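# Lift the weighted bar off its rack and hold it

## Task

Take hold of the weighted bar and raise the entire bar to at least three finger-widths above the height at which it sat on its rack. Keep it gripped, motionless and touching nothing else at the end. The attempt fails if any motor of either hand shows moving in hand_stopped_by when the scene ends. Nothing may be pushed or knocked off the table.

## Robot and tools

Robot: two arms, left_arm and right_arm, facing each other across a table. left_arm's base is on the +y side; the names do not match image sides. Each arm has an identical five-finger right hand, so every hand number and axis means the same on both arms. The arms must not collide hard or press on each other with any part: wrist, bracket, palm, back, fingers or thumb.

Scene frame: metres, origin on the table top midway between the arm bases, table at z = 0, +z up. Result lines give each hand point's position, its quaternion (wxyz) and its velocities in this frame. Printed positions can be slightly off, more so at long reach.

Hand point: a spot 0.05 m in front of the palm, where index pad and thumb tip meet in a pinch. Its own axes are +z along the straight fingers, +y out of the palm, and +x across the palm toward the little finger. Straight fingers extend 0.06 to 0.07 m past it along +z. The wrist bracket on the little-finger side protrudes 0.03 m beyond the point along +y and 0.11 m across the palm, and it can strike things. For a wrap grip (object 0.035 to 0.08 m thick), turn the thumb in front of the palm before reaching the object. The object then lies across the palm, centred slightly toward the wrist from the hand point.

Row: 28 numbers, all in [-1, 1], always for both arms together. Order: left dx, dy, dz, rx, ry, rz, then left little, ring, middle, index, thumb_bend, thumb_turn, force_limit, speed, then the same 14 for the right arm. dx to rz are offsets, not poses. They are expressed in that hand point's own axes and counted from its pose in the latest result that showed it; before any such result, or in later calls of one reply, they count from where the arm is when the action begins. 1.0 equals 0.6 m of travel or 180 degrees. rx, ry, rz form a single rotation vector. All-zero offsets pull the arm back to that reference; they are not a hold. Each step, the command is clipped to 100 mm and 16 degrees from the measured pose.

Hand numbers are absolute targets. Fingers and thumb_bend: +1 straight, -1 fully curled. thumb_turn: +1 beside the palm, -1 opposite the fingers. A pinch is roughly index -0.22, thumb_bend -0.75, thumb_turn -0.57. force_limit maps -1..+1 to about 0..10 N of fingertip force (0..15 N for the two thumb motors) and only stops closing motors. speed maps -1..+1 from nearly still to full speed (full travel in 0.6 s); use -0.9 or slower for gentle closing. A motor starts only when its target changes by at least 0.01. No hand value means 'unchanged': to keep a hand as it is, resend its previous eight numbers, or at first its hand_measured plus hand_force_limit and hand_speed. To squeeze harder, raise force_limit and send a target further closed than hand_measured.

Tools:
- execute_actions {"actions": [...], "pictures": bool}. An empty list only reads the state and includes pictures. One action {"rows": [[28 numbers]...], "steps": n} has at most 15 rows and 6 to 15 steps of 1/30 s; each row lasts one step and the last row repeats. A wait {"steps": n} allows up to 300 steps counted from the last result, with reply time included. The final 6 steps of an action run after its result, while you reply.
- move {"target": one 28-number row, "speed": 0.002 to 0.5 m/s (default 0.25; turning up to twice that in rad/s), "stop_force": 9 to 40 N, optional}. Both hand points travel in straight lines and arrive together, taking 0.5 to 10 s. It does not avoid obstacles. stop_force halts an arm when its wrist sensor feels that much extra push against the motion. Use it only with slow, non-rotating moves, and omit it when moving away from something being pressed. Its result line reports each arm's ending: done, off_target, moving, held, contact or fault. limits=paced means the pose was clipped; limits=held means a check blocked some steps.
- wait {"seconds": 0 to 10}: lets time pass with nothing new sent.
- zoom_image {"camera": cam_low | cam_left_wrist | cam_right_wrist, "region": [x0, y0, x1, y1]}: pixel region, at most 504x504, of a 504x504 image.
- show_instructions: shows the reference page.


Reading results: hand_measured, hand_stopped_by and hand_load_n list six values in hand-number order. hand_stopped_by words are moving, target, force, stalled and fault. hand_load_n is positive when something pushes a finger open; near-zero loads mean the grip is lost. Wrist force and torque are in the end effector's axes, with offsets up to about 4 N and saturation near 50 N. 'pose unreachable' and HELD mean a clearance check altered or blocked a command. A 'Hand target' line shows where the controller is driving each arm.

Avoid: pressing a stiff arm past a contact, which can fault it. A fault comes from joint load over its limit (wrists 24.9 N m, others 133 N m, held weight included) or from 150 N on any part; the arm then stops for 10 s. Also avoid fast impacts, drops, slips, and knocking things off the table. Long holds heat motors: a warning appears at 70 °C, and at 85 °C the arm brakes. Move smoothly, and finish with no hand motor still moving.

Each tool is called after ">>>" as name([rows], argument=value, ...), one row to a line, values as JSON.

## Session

>>> execute_actions(actions=[])

>>> show_instructions()

Scene clock: 0.00 s of 4800.00 s.
left_arm: end_effector_position=(+0.2775, +0.4266, +0.4847) hand_measured=(+1.000, +1.000, +1.000, +1.000, +1.000, +1.000) hand_load_n=(+0.0, +0.0, +0.0, +0.0, +0.0, +0.0) hand_stopped_by=(target, target, target, target, target, target) hand_force_limit=0.00 hand_speed=-0.80 end_effector_quat_wxyz=(+0.002, +0.395, +0.918, -0.021) end_effector_velocity=(+0.000, -0.000, +0.000) end_effector_angular_velocity=(-0.001, -0.001, -0.000) | right_arm: end_effector_position=(+0.1185, -0.2454, +0.4771) hand_measured=(+1.000, +1.000, +1.000, +1.000, +1.000, +1.000) hand_load_n=(+0.0, +0.0, +0.0, +0.0, +0.0, +0.0) hand_stopped_by=(target, target, target, target, target, target) hand_force_limit=0.00 hand_speed=-0.80 end_effector_quat_wxyz=(+0.011, -0.374, +0.928, +0.009) end_effector_velocity=(+0.000, -0.000, -0.000) end_effector_angular_velocity=(-0.001, -0.001, -0.001)
Joint positions: left_arm=[ 0.541 -1.74   1.326  1.955  1.599 -1.867] | right_arm=[-1.171 -1.724  1.344  1.928  1.555 -1.885]
Joint velocities: left_arm=[ 0.001  0.    -0.001 -0.001  0.     0.001] | right_arm=[-0.    -0.     0.    -0.     0.001  0.   ]
Joint torques (N m, as the arm reports them, + toward a larger angle): no reading
Wrist force (N, on the end effector, along its own x y z axes, offset not removed): no reading
Wrist torque (N m, same axes, about the end effector's origin, offset not removed): no reading
Hand target (left_arm): +0.277, +0.427, +0.485; +0.002, +0.395, +0.918, -0.021
Hand target (right_arm): +0.119, -0.245, +0.477; +0.011, -0.374, +0.928, +0.009

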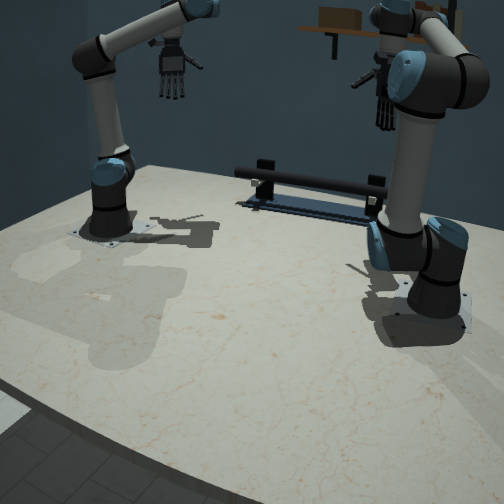

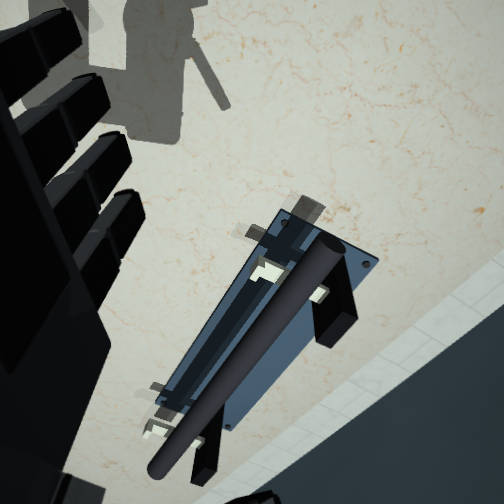

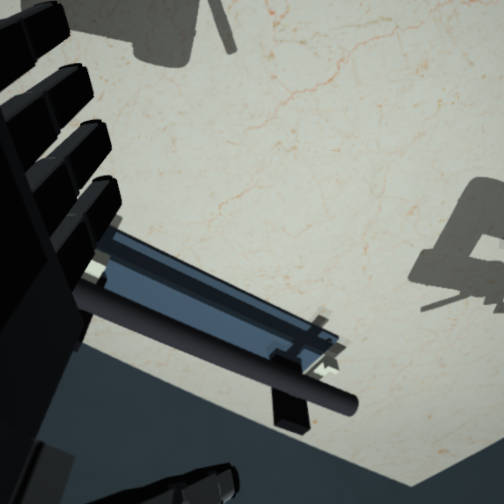

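Reference images for this scene: FIVE-FINGER HAND page 1.

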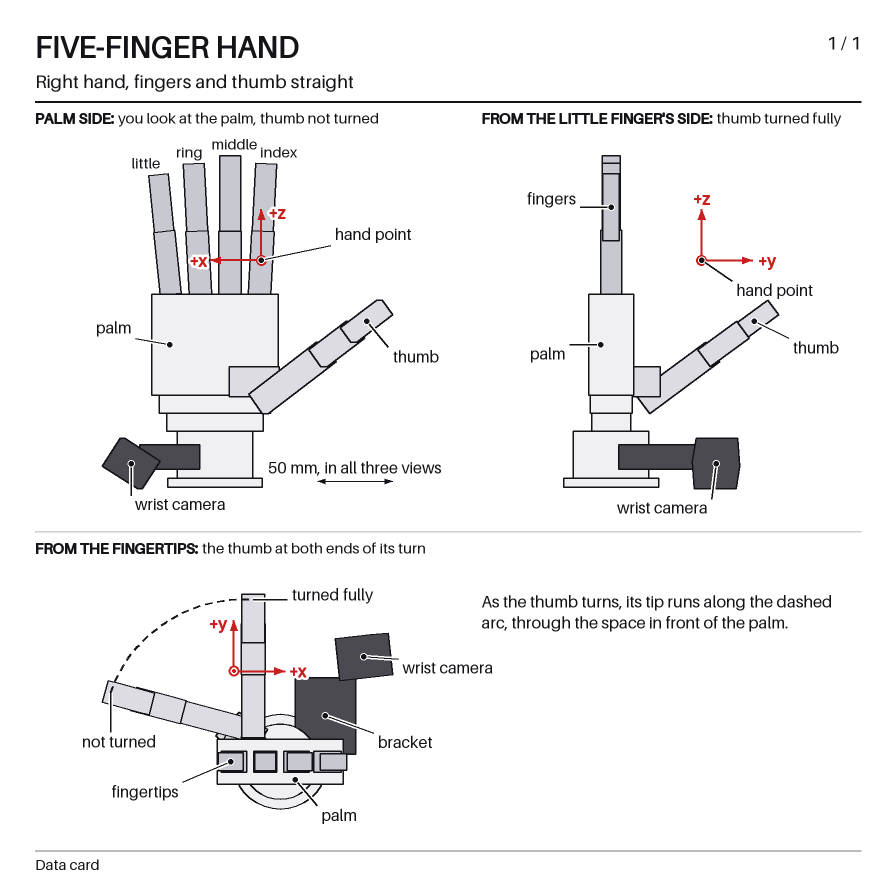

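>>> move(target=[-0.355,-0.054,0.308,0,0,0.241,1,1,1,1,1,-1,0,0.5, -0.402,-0.259,0.295,0,0,0.744,1,1,1,1,1,-1,0,0.5])

>>> move(target=[0,0,0,-0.25,0,0,1,1,1,1,1,-1,0,0.5, 0,0,0,-0.25,0,0,1,1,1,1,1,-1,0,0.5])

Scene clock: 5.77 s of 4800.00 s.
left_arm: end_effector_position=(+0.3984, +0.2426, +0.3057) hand_measured=(+1.000, +1.000, +1.000, +1.000, +1.000, -1.000) hand_load_n=(+0.0, +0.0, +0.0, +0.0, +0.0, +0.0) hand_stopped_by=(target, target, target, target, target, target) hand_force_limit=0.00 hand_speed=0.50 end_effector_quat_wxyz=(+0.010, +0.706, +0.708, -0.018) end_effector_velocity=(+0.001, -0.002, -0.001) end_effector_angular_velocity=(-0.002, -0.002, -0.006) | right_arm: end_effector_position=(+0.4023, -0.1861, +0.3053) hand_measured=(+1.000, +1.000, +1.000, +1.000, +1.000, -1.000) hand_load_n=(+0.0, +0.0, +0.0, +0.0, +0.0, +0.0) hand_stopped_by=(target, target, target, target, target, target) hand_force_limit=0.00 hand_speed=0.50 end_effector_quat_wxyz=(-0.004, +0.707, +0.707, +0.013) end_effector_velocity=(+0.001, +0.001, -0.000) end_effector_angular_velocity=(-0.000, -0.000, -0.012)
Joint positions: left_arm=[ 0.68  -1.347  1.396  1.496  1.603 -0.971] | right_arm=[-1.062 -1.145  1.124  1.567  1.557  0.56 ]
Joint velocities: left_arm=[-0.     0.003 -0.002 -0.004 -0.     0.006] | right_arm=[ 0.003  0.006 -0.009  0.002  0.001  0.015]
Joint torques (N m, as the arm reports them, + toward a larger angle): left_arm=[ 12.7  -19.67 -25.64   0.21   1.41   1.13] | right_arm=[  6.16 -30.39 -26.08   4.08   1.62   2.21]
Wrist force (N, on the end effector, along its own x y z axes, offset not removed): left_arm=[0.7 0.2 2.6] | right_arm=[0.6 4.3 -1.6]
Wrist torque (N m, same axes, about the end effector's origin, offset not removed): left_arm=[-0.13 -0.12 0.20] | right_arm=[0.79 0.13 0.10]
Hand target (left_arm): +0.398, +0.242, +0.306; +0.010, +0.706, +0.707, -0.018
Hand target (right_arm): +0.402, -0.186, +0.305; -0.004, +0.707, +0.707, +0.013
Off the commanded pose (left_arm): 0.000 m, 0 deg.
Off the commanded pose (right_arm): 0.000 m, 0 deg.
Kept back: nothing.
move: done

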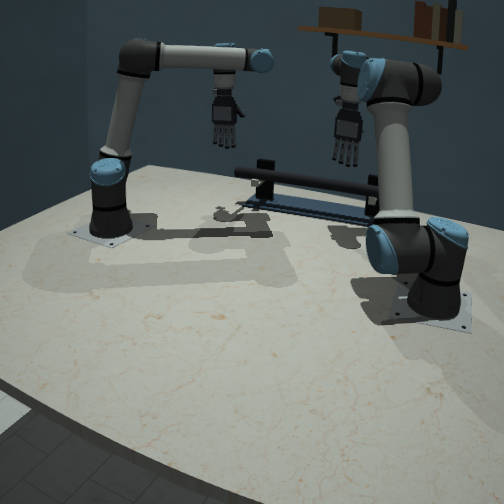

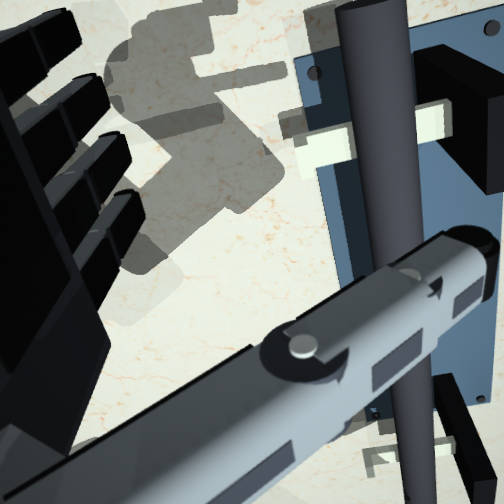

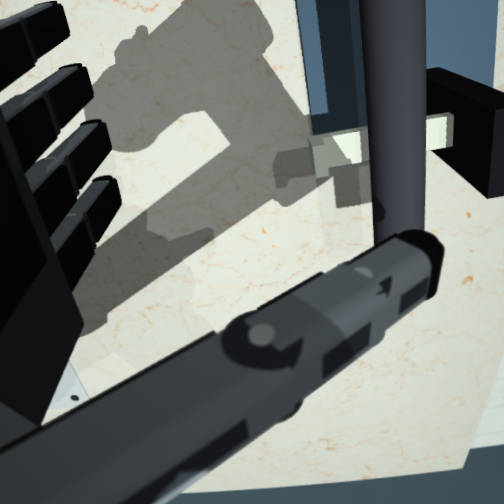

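Scene clock: 7.90 s of 4800.00 s.
left_arm: end_effector_position=(+0.3984, +0.2426, +0.3056) hand_measured=(+1.000, +1.000, +1.000, +1.000, +1.000, -1.000) hand_load_n=(+0.0, +0.0, +0.0, +0.0, +0.0, +0.0) hand_stopped_by=(target, target, target, target, target, target) hand_force_limit=0.00 hand_speed=0.50 end_effector_quat_wxyz=(+0.279, +0.649, +0.661, +0.253) end_effector_velocity=(+0.000, -0.000, -0.000) end_effector_angular_velocity=(-0.000, -0.013, +0.002) | right_arm: end_effector_position=(+0.4022, -0.1861, +0.3054) hand_measured=(+1.000, +1.000, +1.000, +1.000, +1.000, -1.000) hand_load_n=(+0.0, +0.0, +0.0, +0.0, +0.0, +0.0) hand_stopped_by=(target, target, target, target, target, target) hand_force_limit=0.00 hand_speed=0.50 end_effector_quat_wxyz=(+0.266, +0.655, +0.648, +0.283) end_effector_velocity=(+0.000, +0.000, -0.000) end_effector_angular_velocity=(-0.001, -0.015, +0.001)
Joint positions: left_arm=[ 0.213 -1.58   1.916  1.068  0.813 -1.387] | right_arm=[-0.821 -1.391  1.607  0.724  2.096  0.635]
Joint velocities: left_arm=[-0.007  0.002  0.008 -0.005 -0.014 -0.01 ] | right_arm=[ 0.004 -0.002  0.009 -0.019  0.011 -0.005]
Joint torques (N m, as the arm reports them, + toward a larger angle): left_arm=[-11.32  -7.68  -6.84  -0.04  -2.49  -1.36] | right_arm=[  5.86 -38.65  -9.96  -0.78   2.48  -2.24]
Wrist force (N, on the end effector, along its own x y z axes, offset not removed): left_arm=[1.8 -2.0 0.6] | right_arm=[-0.7 -3.3 -0.8]
Wrist torque (N m, same axes, about the end effector's origin, offset not removed): left_arm=[-0.44 -0.38 0.19] | right_arm=[-0.30 0.26 -0.06]
Hand target (left_arm): +0.398, +0.243, +0.306; +0.279, +0.649, +0.661, +0.254
Hand target (right_arm): +0.402, -0.186, +0.305; +0.267, +0.654, +0.648, +0.283
Off the commanded pose (left_arm): 0.000 m, 0 deg.
Off the commanded pose (right_arm): 0.000 m, 0 deg.
Kept back: nothing.
move: done

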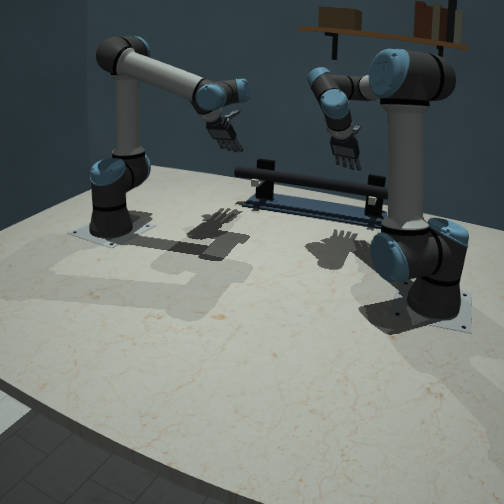

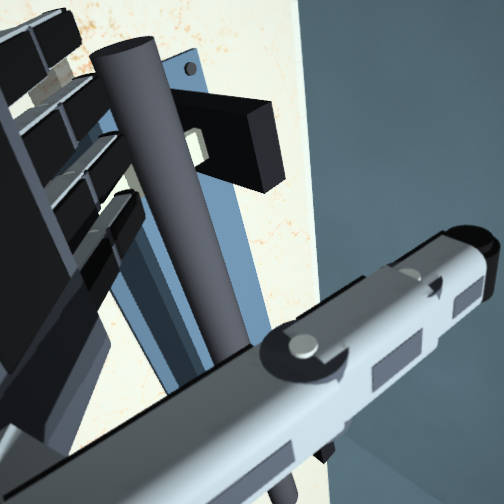

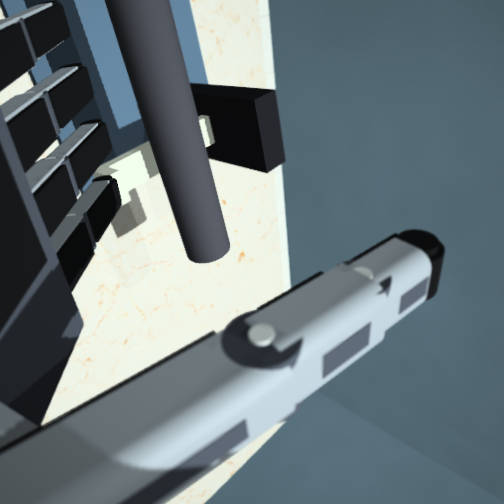

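>>> move(target=[-0.238,-0.07,0.145,0,0.035,-0.07,1,1,1,1,1,-1,0,0.5, 0.11,-0.026,0.187,0,0.03,-0.03,1,1,1,1,1,-1,0,0.5], speed=0.12)

Scene clock: 10.73 s of 4800.00 s.
left_arm: end_effector_position=(+0.4292, +0.0966, +0.2198) hand_measured=(+1.000, +1.000, +1.000, +1.000, +1.000, -1.000) hand_load_n=(+0.0, +0.0, +0.0, +0.0, +0.0, +0.0) hand_stopped_by=(target, target, target, target, target, target) hand_force_limit=0.00 hand_speed=0.50 end_effector_quat_wxyz=(+0.268, +0.558, +0.742, +0.256) end_effector_velocity=(+0.002, -0.001, -0.001) end_effector_angular_velocity=(-0.001, -0.001, +0.005) | right_arm: end_effector_position=(+0.4714, -0.1180, +0.2176) hand_measured=(+1.000, +1.000, +1.000, +1.000, +1.000, -1.000) hand_load_n=(+0.0, +0.0, +0.0, +0.0, +0.0, +0.0) hand_stopped_by=(target, target, target, target, target, target) hand_force_limit=0.00 hand_speed=0.50 end_effector_quat_wxyz=(+0.249, +0.609, +0.690, +0.300) end_effector_velocity=(+0.001, +0.001, -0.002) end_effector_angular_velocity=(-0.001, +0.001, +0.001)
Joint positions: left_arm=[ 0.22  -1.062  1.525  1.086  0.811 -1.702] | right_arm=[-0.869 -1.19   1.563  0.492  1.987  0.474]
Joint velocities: left_arm=[ 0.003  0.007 -0.007  0.001 -0.001 -0.003] | right_arm=[-0.001  0.004 -0.001 -0.002 -0.001 -0.001]
Joint torques (N m, as the arm reports them, + toward a larger angle): left_arm=[ 10.95 -29.04 -23.97   5.29   0.4   -1.19] | right_arm=[ -6.12 -29.5  -26.2   -0.98  -0.58  -2.18]
Wrist force (N, on the end effector, along its own x y z axes, offset not removed): left_arm=[-0.1 -1.1 -0.2] | right_arm=[0.4 1.5 -2.4]
Wrist torque (N m, same axes, about the end effector's origin, offset not removed): left_arm=[-0.30 0.00 0.11] | right_arm=[0.42 0.02 0.16]
Hand target (left_arm): +0.429, +0.096, +0.220; +0.268, +0.558, +0.742, +0.256
Hand target (right_arm): +0.472, -0.118, +0.217; +0.249, +0.609, +0.690, +0.300
Off the commanded pose (left_arm): 0.000 m, 0 deg.
Off the commanded pose (right_arm): 0.000 m, 0 deg.
Kept back: nothing.
move: done

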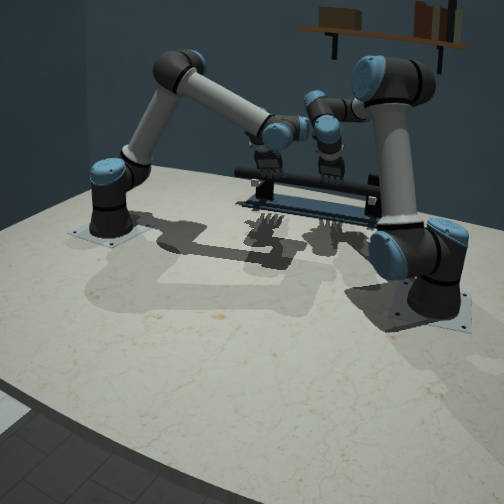

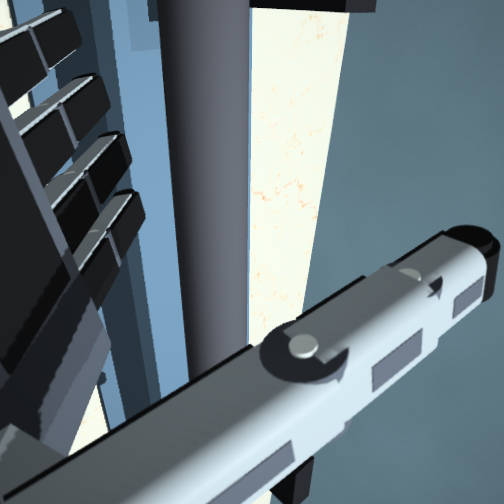

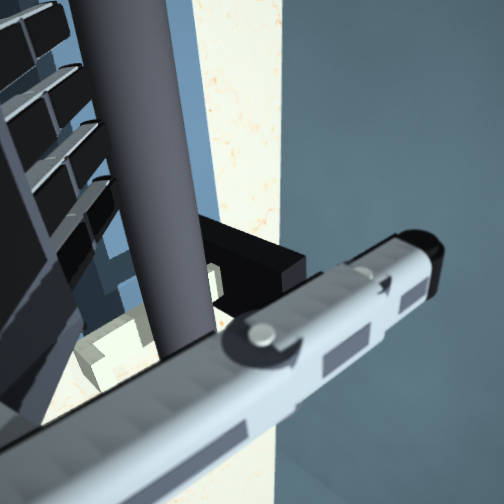

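>>> move(target=[-0.008,0,0,0,0,0,1,1,1,1,1,-1,0,0.5, -0.017,-0.02,0,0,0,0,1,1,1,1,1,-1,0,0.5], speed=0.03)

>>> move(target=[0,0,0.25,0,0,0,1,1,1,1,1,-1,0,0.5, 0,0,0.235,0,0,0,1,1,1,1,1,-1,0,0.5], speed=0.025, stop_force=12)

Scene clock: 12.20 s of 4800.00 s.
left_arm: end_effector_position=(+0.4294, +0.0959, +0.2197) hand_measured=(+1.000, +1.000, +1.000, +1.000, +1.000, -1.000) hand_load_n=(+0.0, +0.0, +0.0, +0.0, +0.0, +0.0) hand_stopped_by=(target, target, target, target, target, target) hand_force_limit=0.00 hand_speed=0.50 end_effector_quat_wxyz=(+0.268, +0.558, +0.742, +0.256) end_effector_velocity=(+0.002, -0.006, +0.001) end_effector_angular_velocity=(-0.003, -0.000, +0.001) | right_arm: end_effector_position=(+0.4646, -0.1288, +0.2089) hand_measured=(+1.000, +1.000, +1.000, +1.000, +1.000, -1.000) hand_load_n=(+0.0, +0.0, +0.0, +0.0, +0.0, +0.0) hand_stopped_by=(target, target, target, target, target, target) hand_force_limit=0.00 hand_speed=0.50 end_effector_quat_wxyz=(+0.249, +0.609, +0.690, +0.300) end_effector_velocity=(-0.001, -0.002, -0.001) end_effector_angular_velocity=(+0.000, -0.002, -0.001)
Joint positions: left_arm=[ 0.22  -1.061  1.522  1.087  0.811 -1.702] | right_arm=[-0.876 -1.211  1.617  0.457  1.982  0.468]
Joint velocities: left_arm=[ 0.001  0.012 -0.022  0.008  0.     0.001] | right_arm=[-0.001 -0.004  0.009 -0.007  0.    -0.001]
Joint torques (N m, as the arm reports them, + toward a larger angle): left_arm=[ 11.43 -29.65 -23.26   5.29   0.22   0.9 ] | right_arm=[ -6.05 -45.4   -8.84  -0.99  -0.69  -2.41]
Wrist force (N, on the end effector, along its own x y z axes, offset not removed): left_arm=[-0.5 -1.2 -1.1] | right_arm=[3.3 3.5 -1.0]
Wrist torque (N m, same axes, about the end effector's origin, offset not removed): left_arm=[-0.04 0.03 0.01] | right_arm=[0.60 -0.28 0.41]
Hand target (left_arm): +0.430, +0.095, +0.220; +0.268, +0.558, +0.742, +0.256
Hand target (right_arm): +0.464, -0.129, +0.209; +0.249, +0.609, +0.690, +0.300
Off the commanded pose (left_arm): 0.004 m, 0 deg.
Off the commanded pose (right_arm): 0.000 m, 0 deg.
Kept back: nothing.
move: off_target (left_arm); limits=held; held on 18 of 26 steps (left_arm)
pose unreachable (left arm): on one or more control steps of this call this arm could not follow its commanded pose, so it was not sent that pose on those steps. It may still have moved: this result reports where it is.
cause: the commanded pose would bring a part of the arm too close to another arm (a part of this arm just beyond joint 4 (wrist 1) and a part of the other arm just beyond its joint 4 (wrist 1)).

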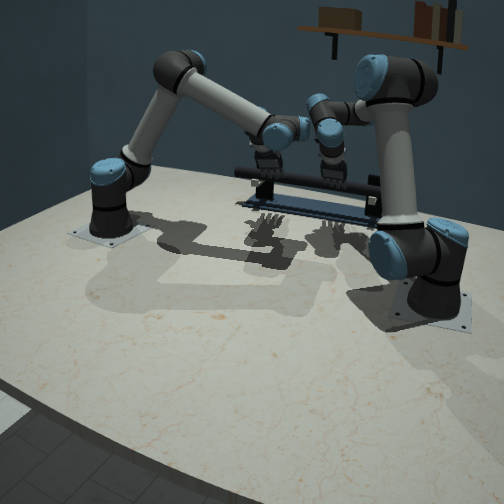

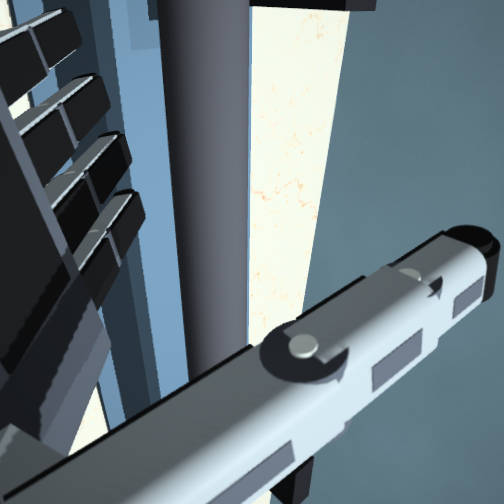

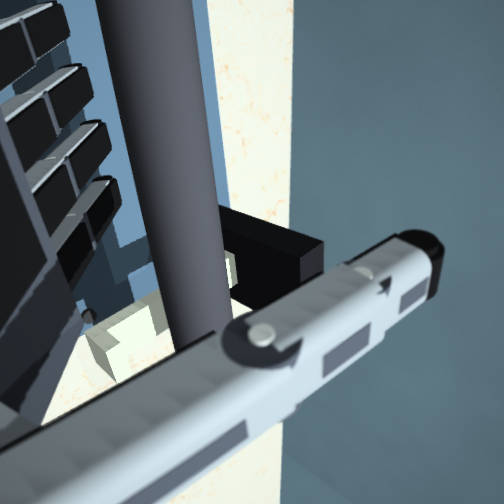

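Scene clock: 18.53 s of 4800.00 s.
left_arm: end_effector_position=(+0.5320, +0.1080, +0.1113) hand_measured=(+1.000, +1.000, +1.000, +1.000, +1.000, -1.000) hand_load_n=(+0.0, +0.0, +0.0, +0.0, +0.0, +0.0) hand_stopped_by=(target, target, target, target, target, target) hand_force_limit=0.00 hand_speed=0.50 end_effector_quat_wxyz=(+0.268, +0.558, +0.742, +0.256) end_effector_velocity=(+0.001, -0.001, -0.001) end_effector_angular_velocity=(-0.003, -0.001, -0.001) | right_arm: end_effector_position=(+0.5644, -0.1131, +0.1109) hand_measured=(+1.000, +1.000, +1.000, +1.000, +1.000, -1.000) hand_load_n=(+0.0, +0.0, +0.0, +0.0, +0.0, +0.0) hand_stopped_by=(target, target, target, target, target, target) hand_force_limit=0.00 hand_speed=0.50 end_effector_quat_wxyz=(+0.249, +0.610, +0.690, +0.300) end_effector_velocity=(+0.002, -0.000, -0.002) end_effector_angular_velocity=(-0.002, +0.001, -0.001)
Joint positions: left_arm=[ 0.434 -0.874  1.465  0.76   0.837 -1.412] | right_arm=[-0.986 -0.961  1.499  0.292  1.909  0.38 ]
Joint velocities: left_arm=[ 0.002  0.003 -0.003 -0.005  0.     0.004] | right_arm=[-0.002  0.006 -0.003 -0.002 -0.    -0.001]
Joint torques (N m, as the arm reports them, + toward a larger angle): left_arm=[ 11.35 -33.75 -22.77  -0.48   0.26   1.75] | right_arm=[ -6.71 -36.51 -24.08  -1.22  -0.79  -2.15]
Wrist force (N, on the end effector, along its own x y z axes, offset not removed): left_arm=[1.2 -0.7 -1.2] | right_arm=[-0.3 1.2 0.7]
Wrist torque (N m, same axes, about the end effector's origin, offset not removed): left_arm=[-0.17 -0.12 0.28] | right_arm=[-0.13 0.20 -0.09]
Hand target (left_arm): +0.532, +0.108, +0.111; +0.268, +0.558, +0.742, +0.256
Hand target (right_arm): +0.565, -0.113, +0.111; +0.249, +0.610, +0.690, +0.300
Off the commanded pose (left_arm): 0.000 m, 0 deg.
Off the commanded pose (right_arm): 0.000 m, 0 deg.
Kept back: nothing.
move: done

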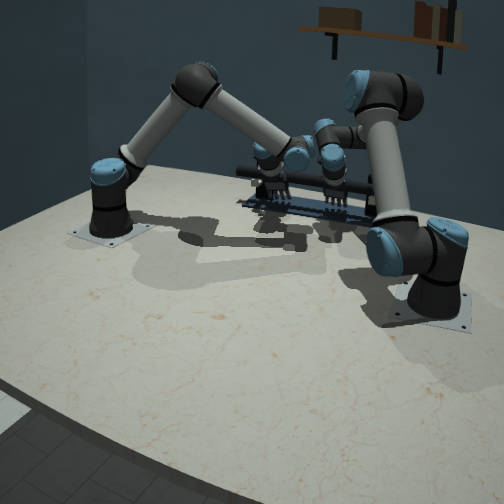

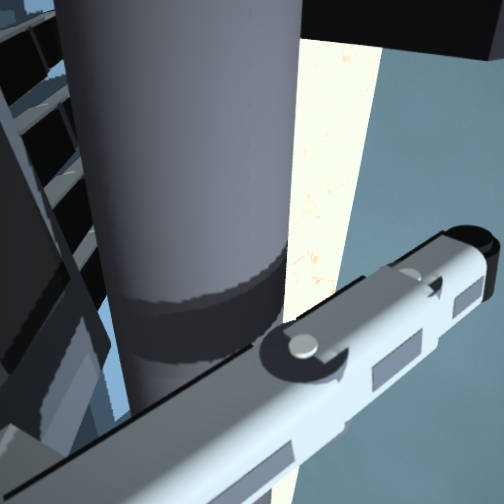

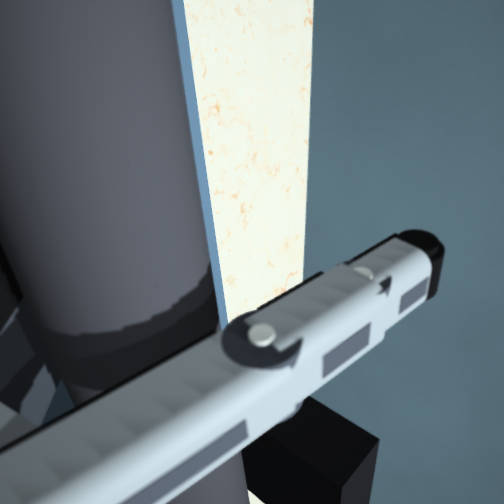

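Both hands are under the bar; curling and seating.

>>> move(target=[0,0,0.07,0,0,0,0.6,0.6,0.6,0.6,1,-1,0,0.5, 0,0,0.07,0,0,0,0.6,0.6,0.6,0.6,1,-1,0,0.5], speed=0.012, stop_force=13)

Scene clock: 20.37 s of 4800.00 s.
left_arm: end_effector_position=(+0.5337, +0.1082, +0.1095) hand_measured=(+0.600, +0.600, +0.600, +0.600, +1.000, -1.000) hand_load_n=(+2.0, +0.0, +0.0, +0.0, +0.0, +0.0) hand_stopped_by=(target, target, target, target, target, target) hand_force_limit=0.00 hand_speed=0.50 end_effector_quat_wxyz=(+0.268, +0.558, +0.742, +0.256) end_effector_velocity=(+0.001, +0.001, -0.000) end_effector_angular_velocity=(-0.000, +0.001, +0.002) | right_arm: end_effector_position=(+0.5751, -0.1114, +0.1007) hand_measured=(+0.600, +0.600, +0.600, +0.600, +1.000, -1.000) hand_load_n=(+0.0, +0.0, +0.0, +0.0, +1.0, +1.5) hand_stopped_by=(target, target, target, target, target, target) hand_force_limit=0.00 hand_speed=0.50 end_effector_quat_wxyz=(+0.249, +0.609, +0.690, +0.300) end_effector_velocity=(-0.003, -0.001, +0.001) end_effector_angular_velocity=(+0.001, +0.004, -0.002)
Joint positions: left_arm=[ 0.437 -0.87   1.463  0.755  0.838 -1.408] | right_arm=[-0.995 -0.933  1.48   0.28   1.903  0.372]
Joint velocities: left_arm=[ 0.002 -0.     0.001 -0.001  0.001 -0.   ] | right_arm=[ 0.001 -0.007  0.006  0.005 -0.001  0.005]
Joint torques (N m, as the arm reports them, + toward a larger angle): left_arm=[ -8.46 -56.16  -4.64   4.93  -3.42  -1.13] | right_arm=[  6.3  -41.39   0.4    3.49   0.36   2.64]
Wrist force (N, on the end effector, along its own x y z axes, offset not removed): left_arm=[-2.2 -6.4 -5.0] | right_arm=[-2.3 17.9 -16.4]
Wrist torque (N m, same axes, about the end effector's origin, offset not removed): left_arm=[-0.08 0.49 -0.34] | right_arm=[1.64 0.72 0.31]
Hand target (left_arm): +0.534, +0.108, +0.109; +0.268, +0.558, +0.742, +0.256
Hand target (right_arm): +0.575, -0.111, +0.101; +0.249, +0.610, +0.690, +0.300
Off the commanded pose (left_arm): 0.039 m, 0 deg.
Off the commanded pose (right_arm): 0.027 m, 0 deg.
Kept back: nothing.
move: contact (left_arm, right_arm)

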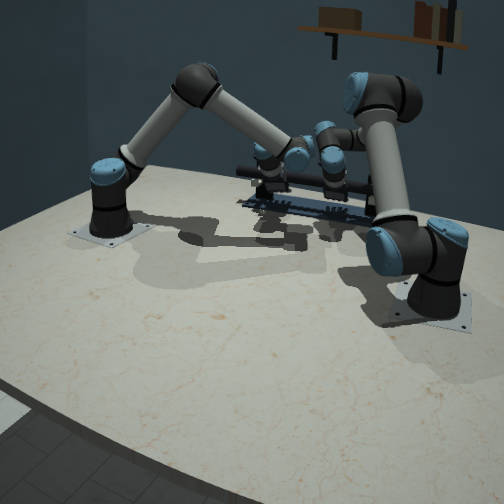

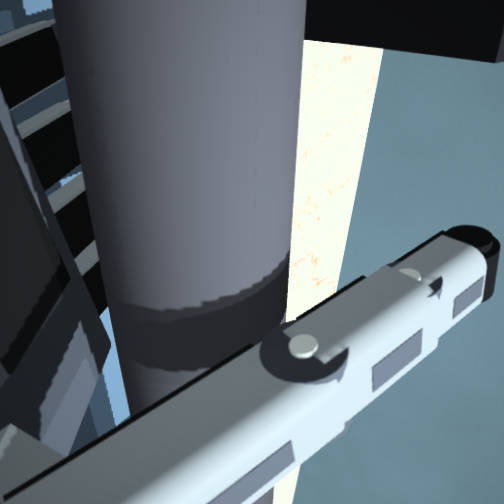

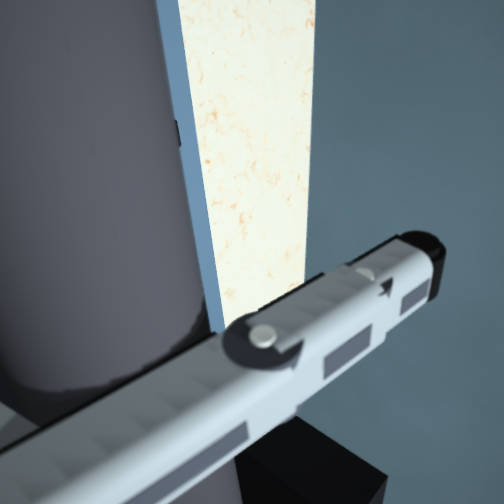

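>>> move(target=[0,-0.012,0.05,0,0,0,0.6,0.6,0.6,0.6,1,-1,0,0.5, 0,0,-0.004,0,0,0,0.6,0.6,0.6,0.6,1,-1,0,0.5], speed=0.01, stop_force=15)

Scene clock: 22.47 s of 4800.00 s.
left_arm: end_effector_position=(+0.5341, +0.1082, +0.1087) hand_measured=(+0.600, +0.600, +0.600, +0.600, +1.000, -1.000) hand_load_n=(+2.5, +0.0, +0.0, +0.0, +0.0, +0.0) hand_stopped_by=(target, target, target, target, target, target) hand_force_limit=0.00 hand_speed=0.50 end_effector_quat_wxyz=(+0.268, +0.558, +0.742, +0.256) end_effector_velocity=(+0.000, +0.000, -0.000) end_effector_angular_velocity=(-0.001, -0.000, +0.000) | right_arm: end_effector_position=(+0.5740, -0.1116, +0.1016) hand_measured=(+0.600, +0.600, +0.600, +0.600, +1.000, -1.000) hand_load_n=(+0.0, +0.0, +0.0, +0.0, +0.0, +0.0) hand_stopped_by=(target, target, target, target, target, target) hand_force_limit=0.00 hand_speed=0.50 end_effector_quat_wxyz=(+0.249, +0.609, +0.690, +0.300) end_effector_velocity=(+0.000, -0.001, -0.001) end_effector_angular_velocity=(-0.001, +0.001, -0.000)
Joint positions: left_arm=[ 0.438 -0.869  1.462  0.754  0.838 -1.407] | right_arm=[-0.994 -0.935  1.482  0.281  1.903  0.373]
Joint velocities: left_arm=[ 0.     0.     0.    -0.001  0.    -0.   ] | right_arm=[-0.001  0.001  0.     0.    -0.001 -0.001]
Joint torques (N m, as the arm reports them, + toward a larger angle): left_arm=[ -4.8  -54.93  -3.72   4.87  -4.2   -1.1 ] | right_arm=[  4.16 -49.37  -9.59   1.96   1.68   1.92]
Wrist force (N, on the end effector, along its own x y z axes, offset not removed): left_arm=[-3.0 -8.2 -9.3] | right_arm=[3.8 2.1 -3.0]
Wrist torque (N m, same axes, about the end effector's origin, offset not removed): left_arm=[0.52 0.50 -0.60] | right_arm=[0.30 -0.43 0.20]
Hand target (left_arm): +0.534, +0.108, +0.109; +0.268, +0.558, +0.742, +0.256
Hand target (right_arm): +0.574, -0.112, +0.102; +0.249, +0.609, +0.690, +0.300
Off the commanded pose (left_arm): 0.030 m, 0 deg.
Off the commanded pose (right_arm): 0.001 m, 0 deg.
Kept back: nothing.
move: contact (left_arm, right_arm)

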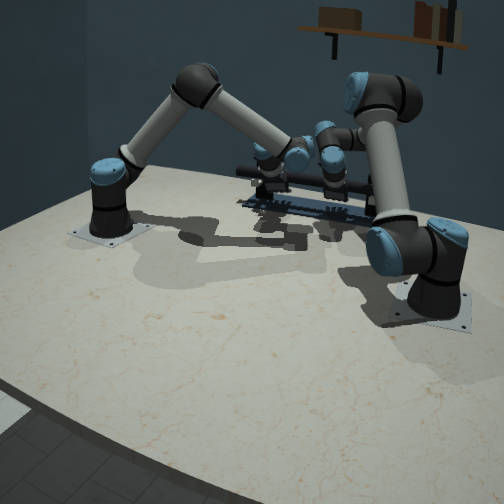

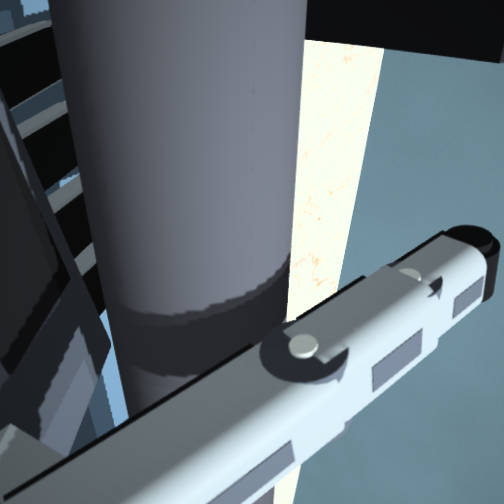

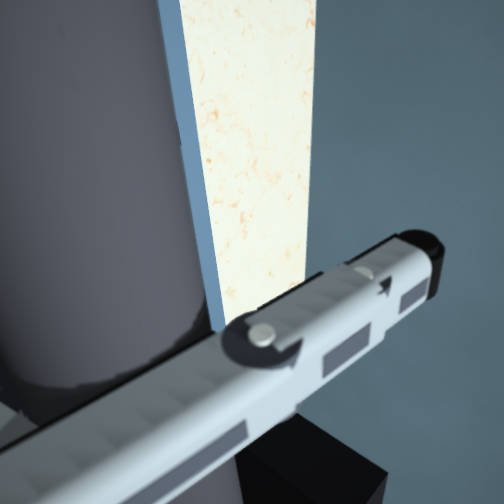

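>>> move(target=[-0.01,0,0.008,0,0,0,0.6,0.6,0.6,0.6,1,-1,0,0.5, 0,0,0,0,0,0,0.6,0.6,0.6,0.6,1,-1,0,0.5], speed=0.008)

>>> move(target=[0,0,0,0,0,0,-1,-1,-1,-1,-1,-1,1,-0.3, 0,0,0,0,0,0,-1,-1,-1,-1,-1,-1,1,-0.3])

>>> execute_actions([
  {"steps":30},
], pictures=true)

Scene clock: 23.90 s of 4800.00 s.
left_arm: end_effector_position=(+0.5386, +0.1029, +0.1059) hand_measured=(+0.602, +0.600, +0.600, +0.600, +1.000, -1.000) hand_load_n=(+17.0, +0.0, +0.0, +0.0, +0.0, +0.0) hand_stopped_by=(target, target, target, target, target, target) hand_force_limit=0.00 hand_speed=0.50 end_effector_quat_wxyz=(+0.268, +0.558, +0.742, +0.256) end_effector_velocity=(+0.001, -0.001, -0.001) end_effector_angular_velocity=(+0.001, -0.001, +0.000) | right_arm: end_effector_position=(+0.5740, -0.1116, +0.1016) hand_measured=(+0.600, +0.600, +0.600, +0.600, +1.000, -1.000) hand_load_n=(+0.0, +0.0, +0.0, +0.0, +0.0, +0.0) hand_stopped_by=(target, target, target, target, target, target) hand_force_limit=0.00 hand_speed=0.50 end_effector_quat_wxyz=(+0.249, +0.609, +0.690, +0.300) end_effector_velocity=(-0.000, -0.000, -0.001) end_effector_angular_velocity=(+0.000, +0.001, -0.001)
Joint positions: left_arm=[ 0.442 -0.852  1.438  0.757  0.839 -1.4  ] | right_arm=[-0.994 -0.935  1.482  0.281  1.903  0.373]
Joint velocities: left_arm=[ 0.002  0.004 -0.006 -0.    -0.001  0.002] | right_arm=[-0.     0.001 -0.     0.    -0.     0.001]
Joint torques (N m, as the arm reports them, + toward a larger angle): left_arm=[ 37.76 -32.59 -26.68   1.09  -9.78   3.23] | right_arm=[  2.   -43.62 -15.44   0.6    1.23   1.25]
Wrist force (N, on the end effector, along its own x y z axes, offset not removed): left_arm=[2.7 -41.2 -48.5] | right_arm=[-2.8 5.0 -2.2]
Wrist torque (N m, same axes, about the end effector's origin, offset not removed): left_arm=[3.22 3.85 -2.81] | right_arm=[0.63 0.67 -0.11]
Hand target (left_arm): +0.539, +0.103, +0.106; +0.268, +0.558, +0.742, +0.256
Hand target (right_arm): +0.574, -0.112, +0.102; +0.249, +0.609, +0.690, +0.300
Off the commanded pose (left_arm): 0.000 m, 0 deg.
Off the commanded pose (right_arm): 0.000 m, 0 deg.
Kept back: nothing.
move: done

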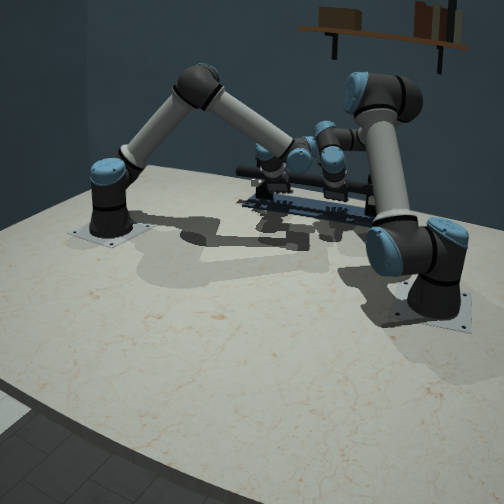

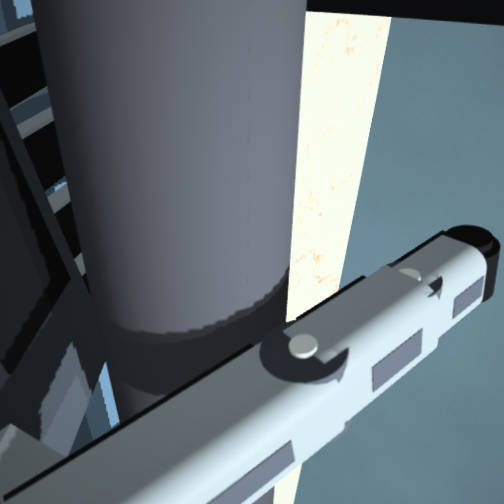

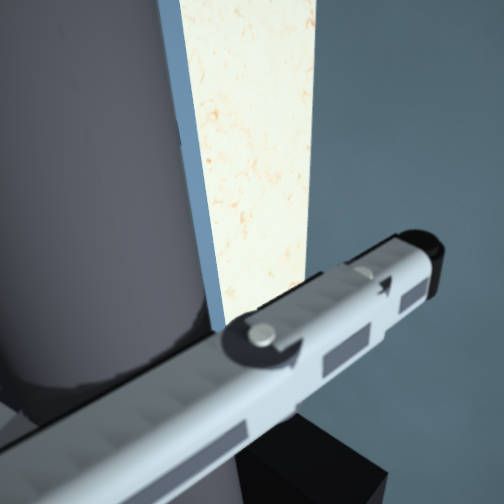

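Scene clock: 25.40 s of 4800.00 s.
left_arm: end_effector_position=(+0.5387, +0.1030, +0.1059) hand_measured=(+0.602, -0.482, -0.520, -0.566, +0.178, -1.000) hand_load_n=(+19.0, +6.5, +8.0, +11.0, +14.0, +1.0) hand_stopped_by=(force, force, force, force, force, target) hand_force_limit=1.00 hand_speed=-0.30 end_effector_quat_wxyz=(+0.268, +0.558, +0.742, +0.256) end_effector_velocity=(-0.000, +0.000, -0.000) end_effector_angular_velocity=(-0.000, +0.000, +0.000) | right_arm: end_effector_position=(+0.5740, -0.1116, +0.1016) hand_measured=(-0.826, -0.818, -0.828, -0.838, +0.634, -1.000) hand_load_n=(+11.0, +11.5, +11.5, +11.0, +14.5, +3.0) hand_stopped_by=(force, force, force, force, force, target) hand_force_limit=1.00 hand_speed=-0.30 end_effector_quat_wxyz=(+0.249, +0.609, +0.690, +0.300) end_effector_velocity=(-0.001, +0.001, -0.000) end_effector_angular_velocity=(-0.002, -0.000, +0.002)
Joint positions: left_arm=[ 0.442 -0.852  1.438  0.757  0.839 -1.4  ] | right_arm=[-0.994 -0.935  1.482  0.281  1.903  0.373]
Joint velocities: left_arm=[-0.     0.     0.    -0.     0.    -0.001] | right_arm=[ 0.002  0.     0.     0.     0.001 -0.002]
Joint torques (N m, as the arm reports them, + toward a larger angle): left_arm=[ 20.59 -43.18  -9.09  -4.94  -9.78   1.01] | right_arm=[ -3.13 -18.13 -14.14   0.65  -2.48   1.27]
Wrist force (N, on the end effector, along its own x y z axes, offset not removed): left_arm=[8.7 -29.8 -50.0] | right_arm=[2.5 19.3 -25.9]
Wrist torque (N m, same axes, about the end effector's origin, offset not removed): left_arm=[3.58 2.99 -2.44] | right_arm=[2.07 -0.38 1.13]
Hand target (left_arm): +0.539, +0.103, +0.106; +0.268, +0.558, +0.742, +0.256
Hand target (right_arm): +0.574, -0.112, +0.102; +0.249, +0.609, +0.690, +0.300
Off the commanded pose (left_arm): 0.000 m, 0 deg.
Off the commanded pose (right_arm): 0.000 m, 0 deg.
Kept back: nothing.
move: done

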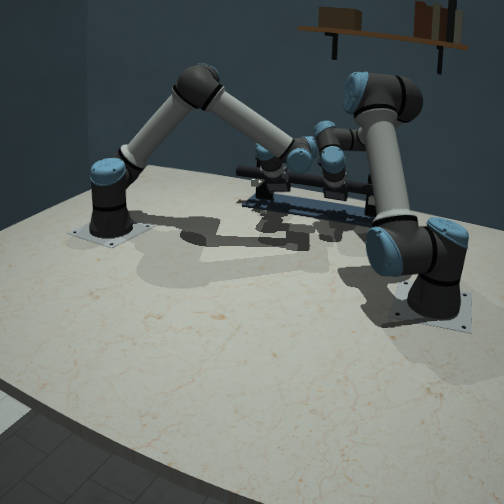

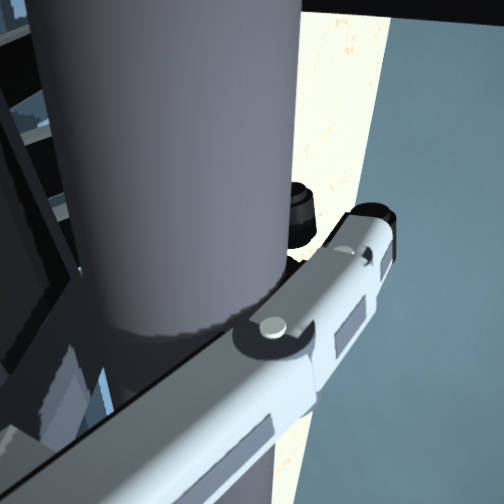

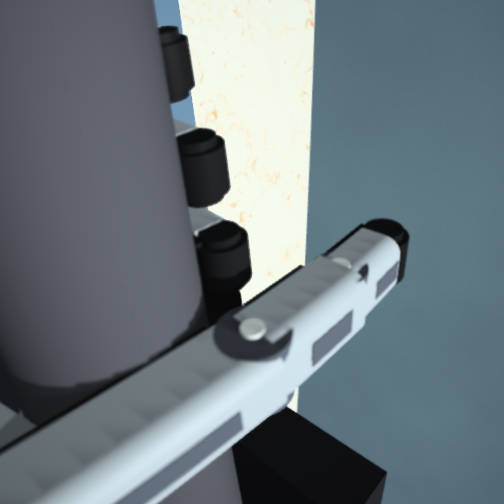

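Scene clock: 26.40 s of 4800.00 s.
left_arm: end_effector_position=(+0.5386, +0.1029, +0.1059) hand_measured=(+0.602, -0.482, -0.520, -0.566, +0.178, -1.000) hand_load_n=(+19.0, +6.5, +8.0, +11.0, +14.0, +1.0) hand_stopped_by=(force, force, force, force, force, target) hand_force_limit=1.00 hand_speed=-0.30 end_effector_quat_wxyz=(+0.268, +0.558, +0.742, +0.256) end_effector_velocity=(-0.000, -0.000, -0.000) end_effector_angular_velocity=(-0.001, +0.001, -0.001) | right_arm: end_effector_position=(+0.5740, -0.1116, +0.1016) hand_measured=(-0.826, -0.818, -0.828, -0.838, +0.634, -1.000) hand_load_n=(+11.0, +11.5, +11.5, +11.0, +14.5, +3.0) hand_stopped_by=(force, force, force, force, force, target) hand_force_limit=1.00 hand_speed=-0.30 end_effector_quat_wxyz=(+0.249, +0.609, +0.690, +0.300) end_effector_velocity=(+0.001, -0.001, +0.000) end_effector_angular_velocity=(-0.001, -0.001, -0.002)
Joint positions: left_arm=[ 0.442 -0.852  1.438  0.757  0.839 -1.4  ] | right_arm=[-0.994 -0.935  1.482  0.281  1.903  0.373]
Joint velocities: left_arm=[-0.    -0.    -0.    -0.     0.001  0.   ] | right_arm=[-0.001  0.    -0.     0.     0.001 -0.   ]
Joint torques (N m, as the arm reports them, + toward a larger angle): left_arm=[ 12.43 -25.86  -9.05  -5.15  -8.87   1.69] | right_arm=[ -9.78 -16.73 -13.1    0.5   -2.79   1.3 ]
Wrist force (N, on the end effector, along its own x y z axes, offset not removed): left_arm=[6.5 -29.6 -50.0] | right_arm=[1.8 17.3 -28.9]
Wrist torque (N m, same axes, about the end effector's origin, offset not removed): left_arm=[3.60 3.44 -2.71] | right_arm=[1.84 -0.31 1.07]
Hand target (left_arm): +0.539, +0.103, +0.106; +0.268, +0.558, +0.742, +0.256
Hand target (right_arm): +0.574, -0.112, +0.102; +0.249, +0.609, +0.690, +0.300
Off the commanded pose (left_arm): 0.000 m, 0 deg.
Off the commanded pose (right_arm): 0.000 m, 0 deg.
Kept back: nothing.
Steps of this call (steps 1 to 30: nothing new was sent). Readings (end_effector_position | what the end effector reports):
1: left_arm (+0.5387, +0.1030, +0.1059) | right_arm (+0.5740, -0.1116, +0.1016) | left_arm hand_measured=(+0.602, -0.482, -0.520, -0.566, +0.178, -1.000) hand_load_n=(+19.0, +6.5, +8.0, +11.0, +14.0, +1.0) hand_stopped_by=(force, force, force, force, force, target) hand_force_limit=1.00 hand_speed=-0.30 | right_arm hand_measured=(-0.826, -0.818, -0.828, -0.838, +0.634, -1.000) hand_load_n=(+11.0, +11.5, +11.5, +11.0, +14.5, +3.0) hand_stopped_by=(force, force, force, force, force, target) hand_force_limit=1.00 hand_speed=-0.30
2: left_arm (+0.5387, +0.1030, +0.1059) | right_arm (+0.5740, -0.1116, +0.1016) | left_arm hand_measured=(+0.602, -0.482, -0.520, -0.566, +0.178, -1.000) hand_load_n=(+19.0, +6.5, +8.0, +11.0, +14.0, +1.0) hand_stopped_by=(force, force, force, force, force, target) hand_force_limit=1.00 hand_speed=-0.30 | right_arm hand_measured=(-0.826, -0.818, -0.828, -0.838, +0.634, -1.000) hand_load_n=(+11.0, +11.5, +11.5, +11.0, +14.5, +3.0) hand_stopped_by=(force, force, force, force, force, target) hand_force_limit=1.00 hand_speed=-0.30
4: left_arm (+0.5387, +0.1030, +0.1059) | right_arm (+0.5740, -0.1116, +0.1016) | left_arm hand_measured=(+0.602, -0.482, -0.520, -0.566, +0.178, -1.000) hand_load_n=(+19.0, +6.5, +8.0, +11.0, +14.0, +1.0) hand_stopped_by=(force, force, force, force, force, target) hand_force_limit=1.00 hand_speed=-0.30 | right_arm hand_measured=(-0.826, -0.818, -0.828, -0.838, +0.634, -1.000) hand_load_n=(+11.0, +11.5, +11.5, +11.0, +14.5, +3.0) hand_stopped_by=(force, force, force, force, force, target) hand_force_limit=1.00 hand_speed=-0.30
8: left_arm (+0.5387, +0.1030, +0.1059) | right_arm (+0.5740, -0.1116, +0.1016) | left_arm hand_measured=(+0.602, -0.482, -0.520, -0.566, +0.178, -1.000) hand_load_n=(+19.0, +6.5, +8.0, +11.0, +14.0, +1.0) hand_stopped_by=(force, force, force, force, force, target) hand_force_limit=1.00 hand_speed=-0.30 | right_arm hand_measured=(-0.826, -0.818, -0.828, -0.838, +0.634, -1.000) hand_load_n=(+11.0, +11.5, +11.5, +11.0, +14.5, +3.0) hand_stopped_by=(force, force, force, force, force, target) hand_force_limit=1.00 hand_speed=-0.30
30: the state above

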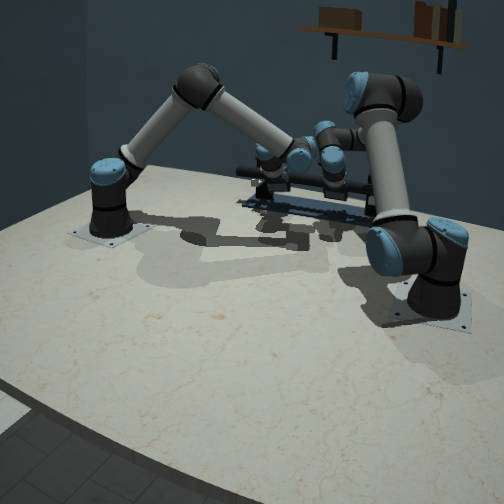

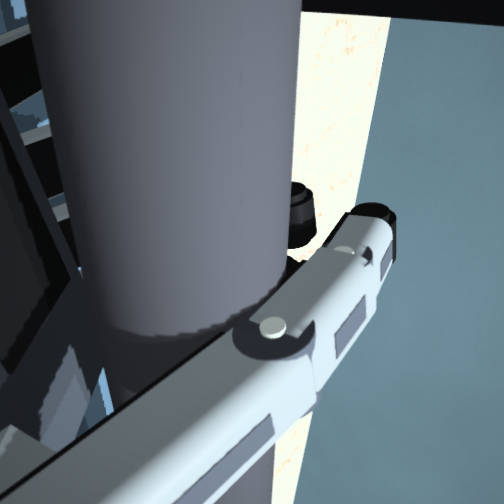

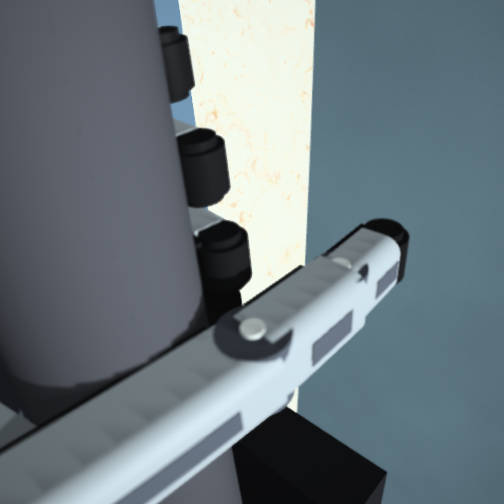

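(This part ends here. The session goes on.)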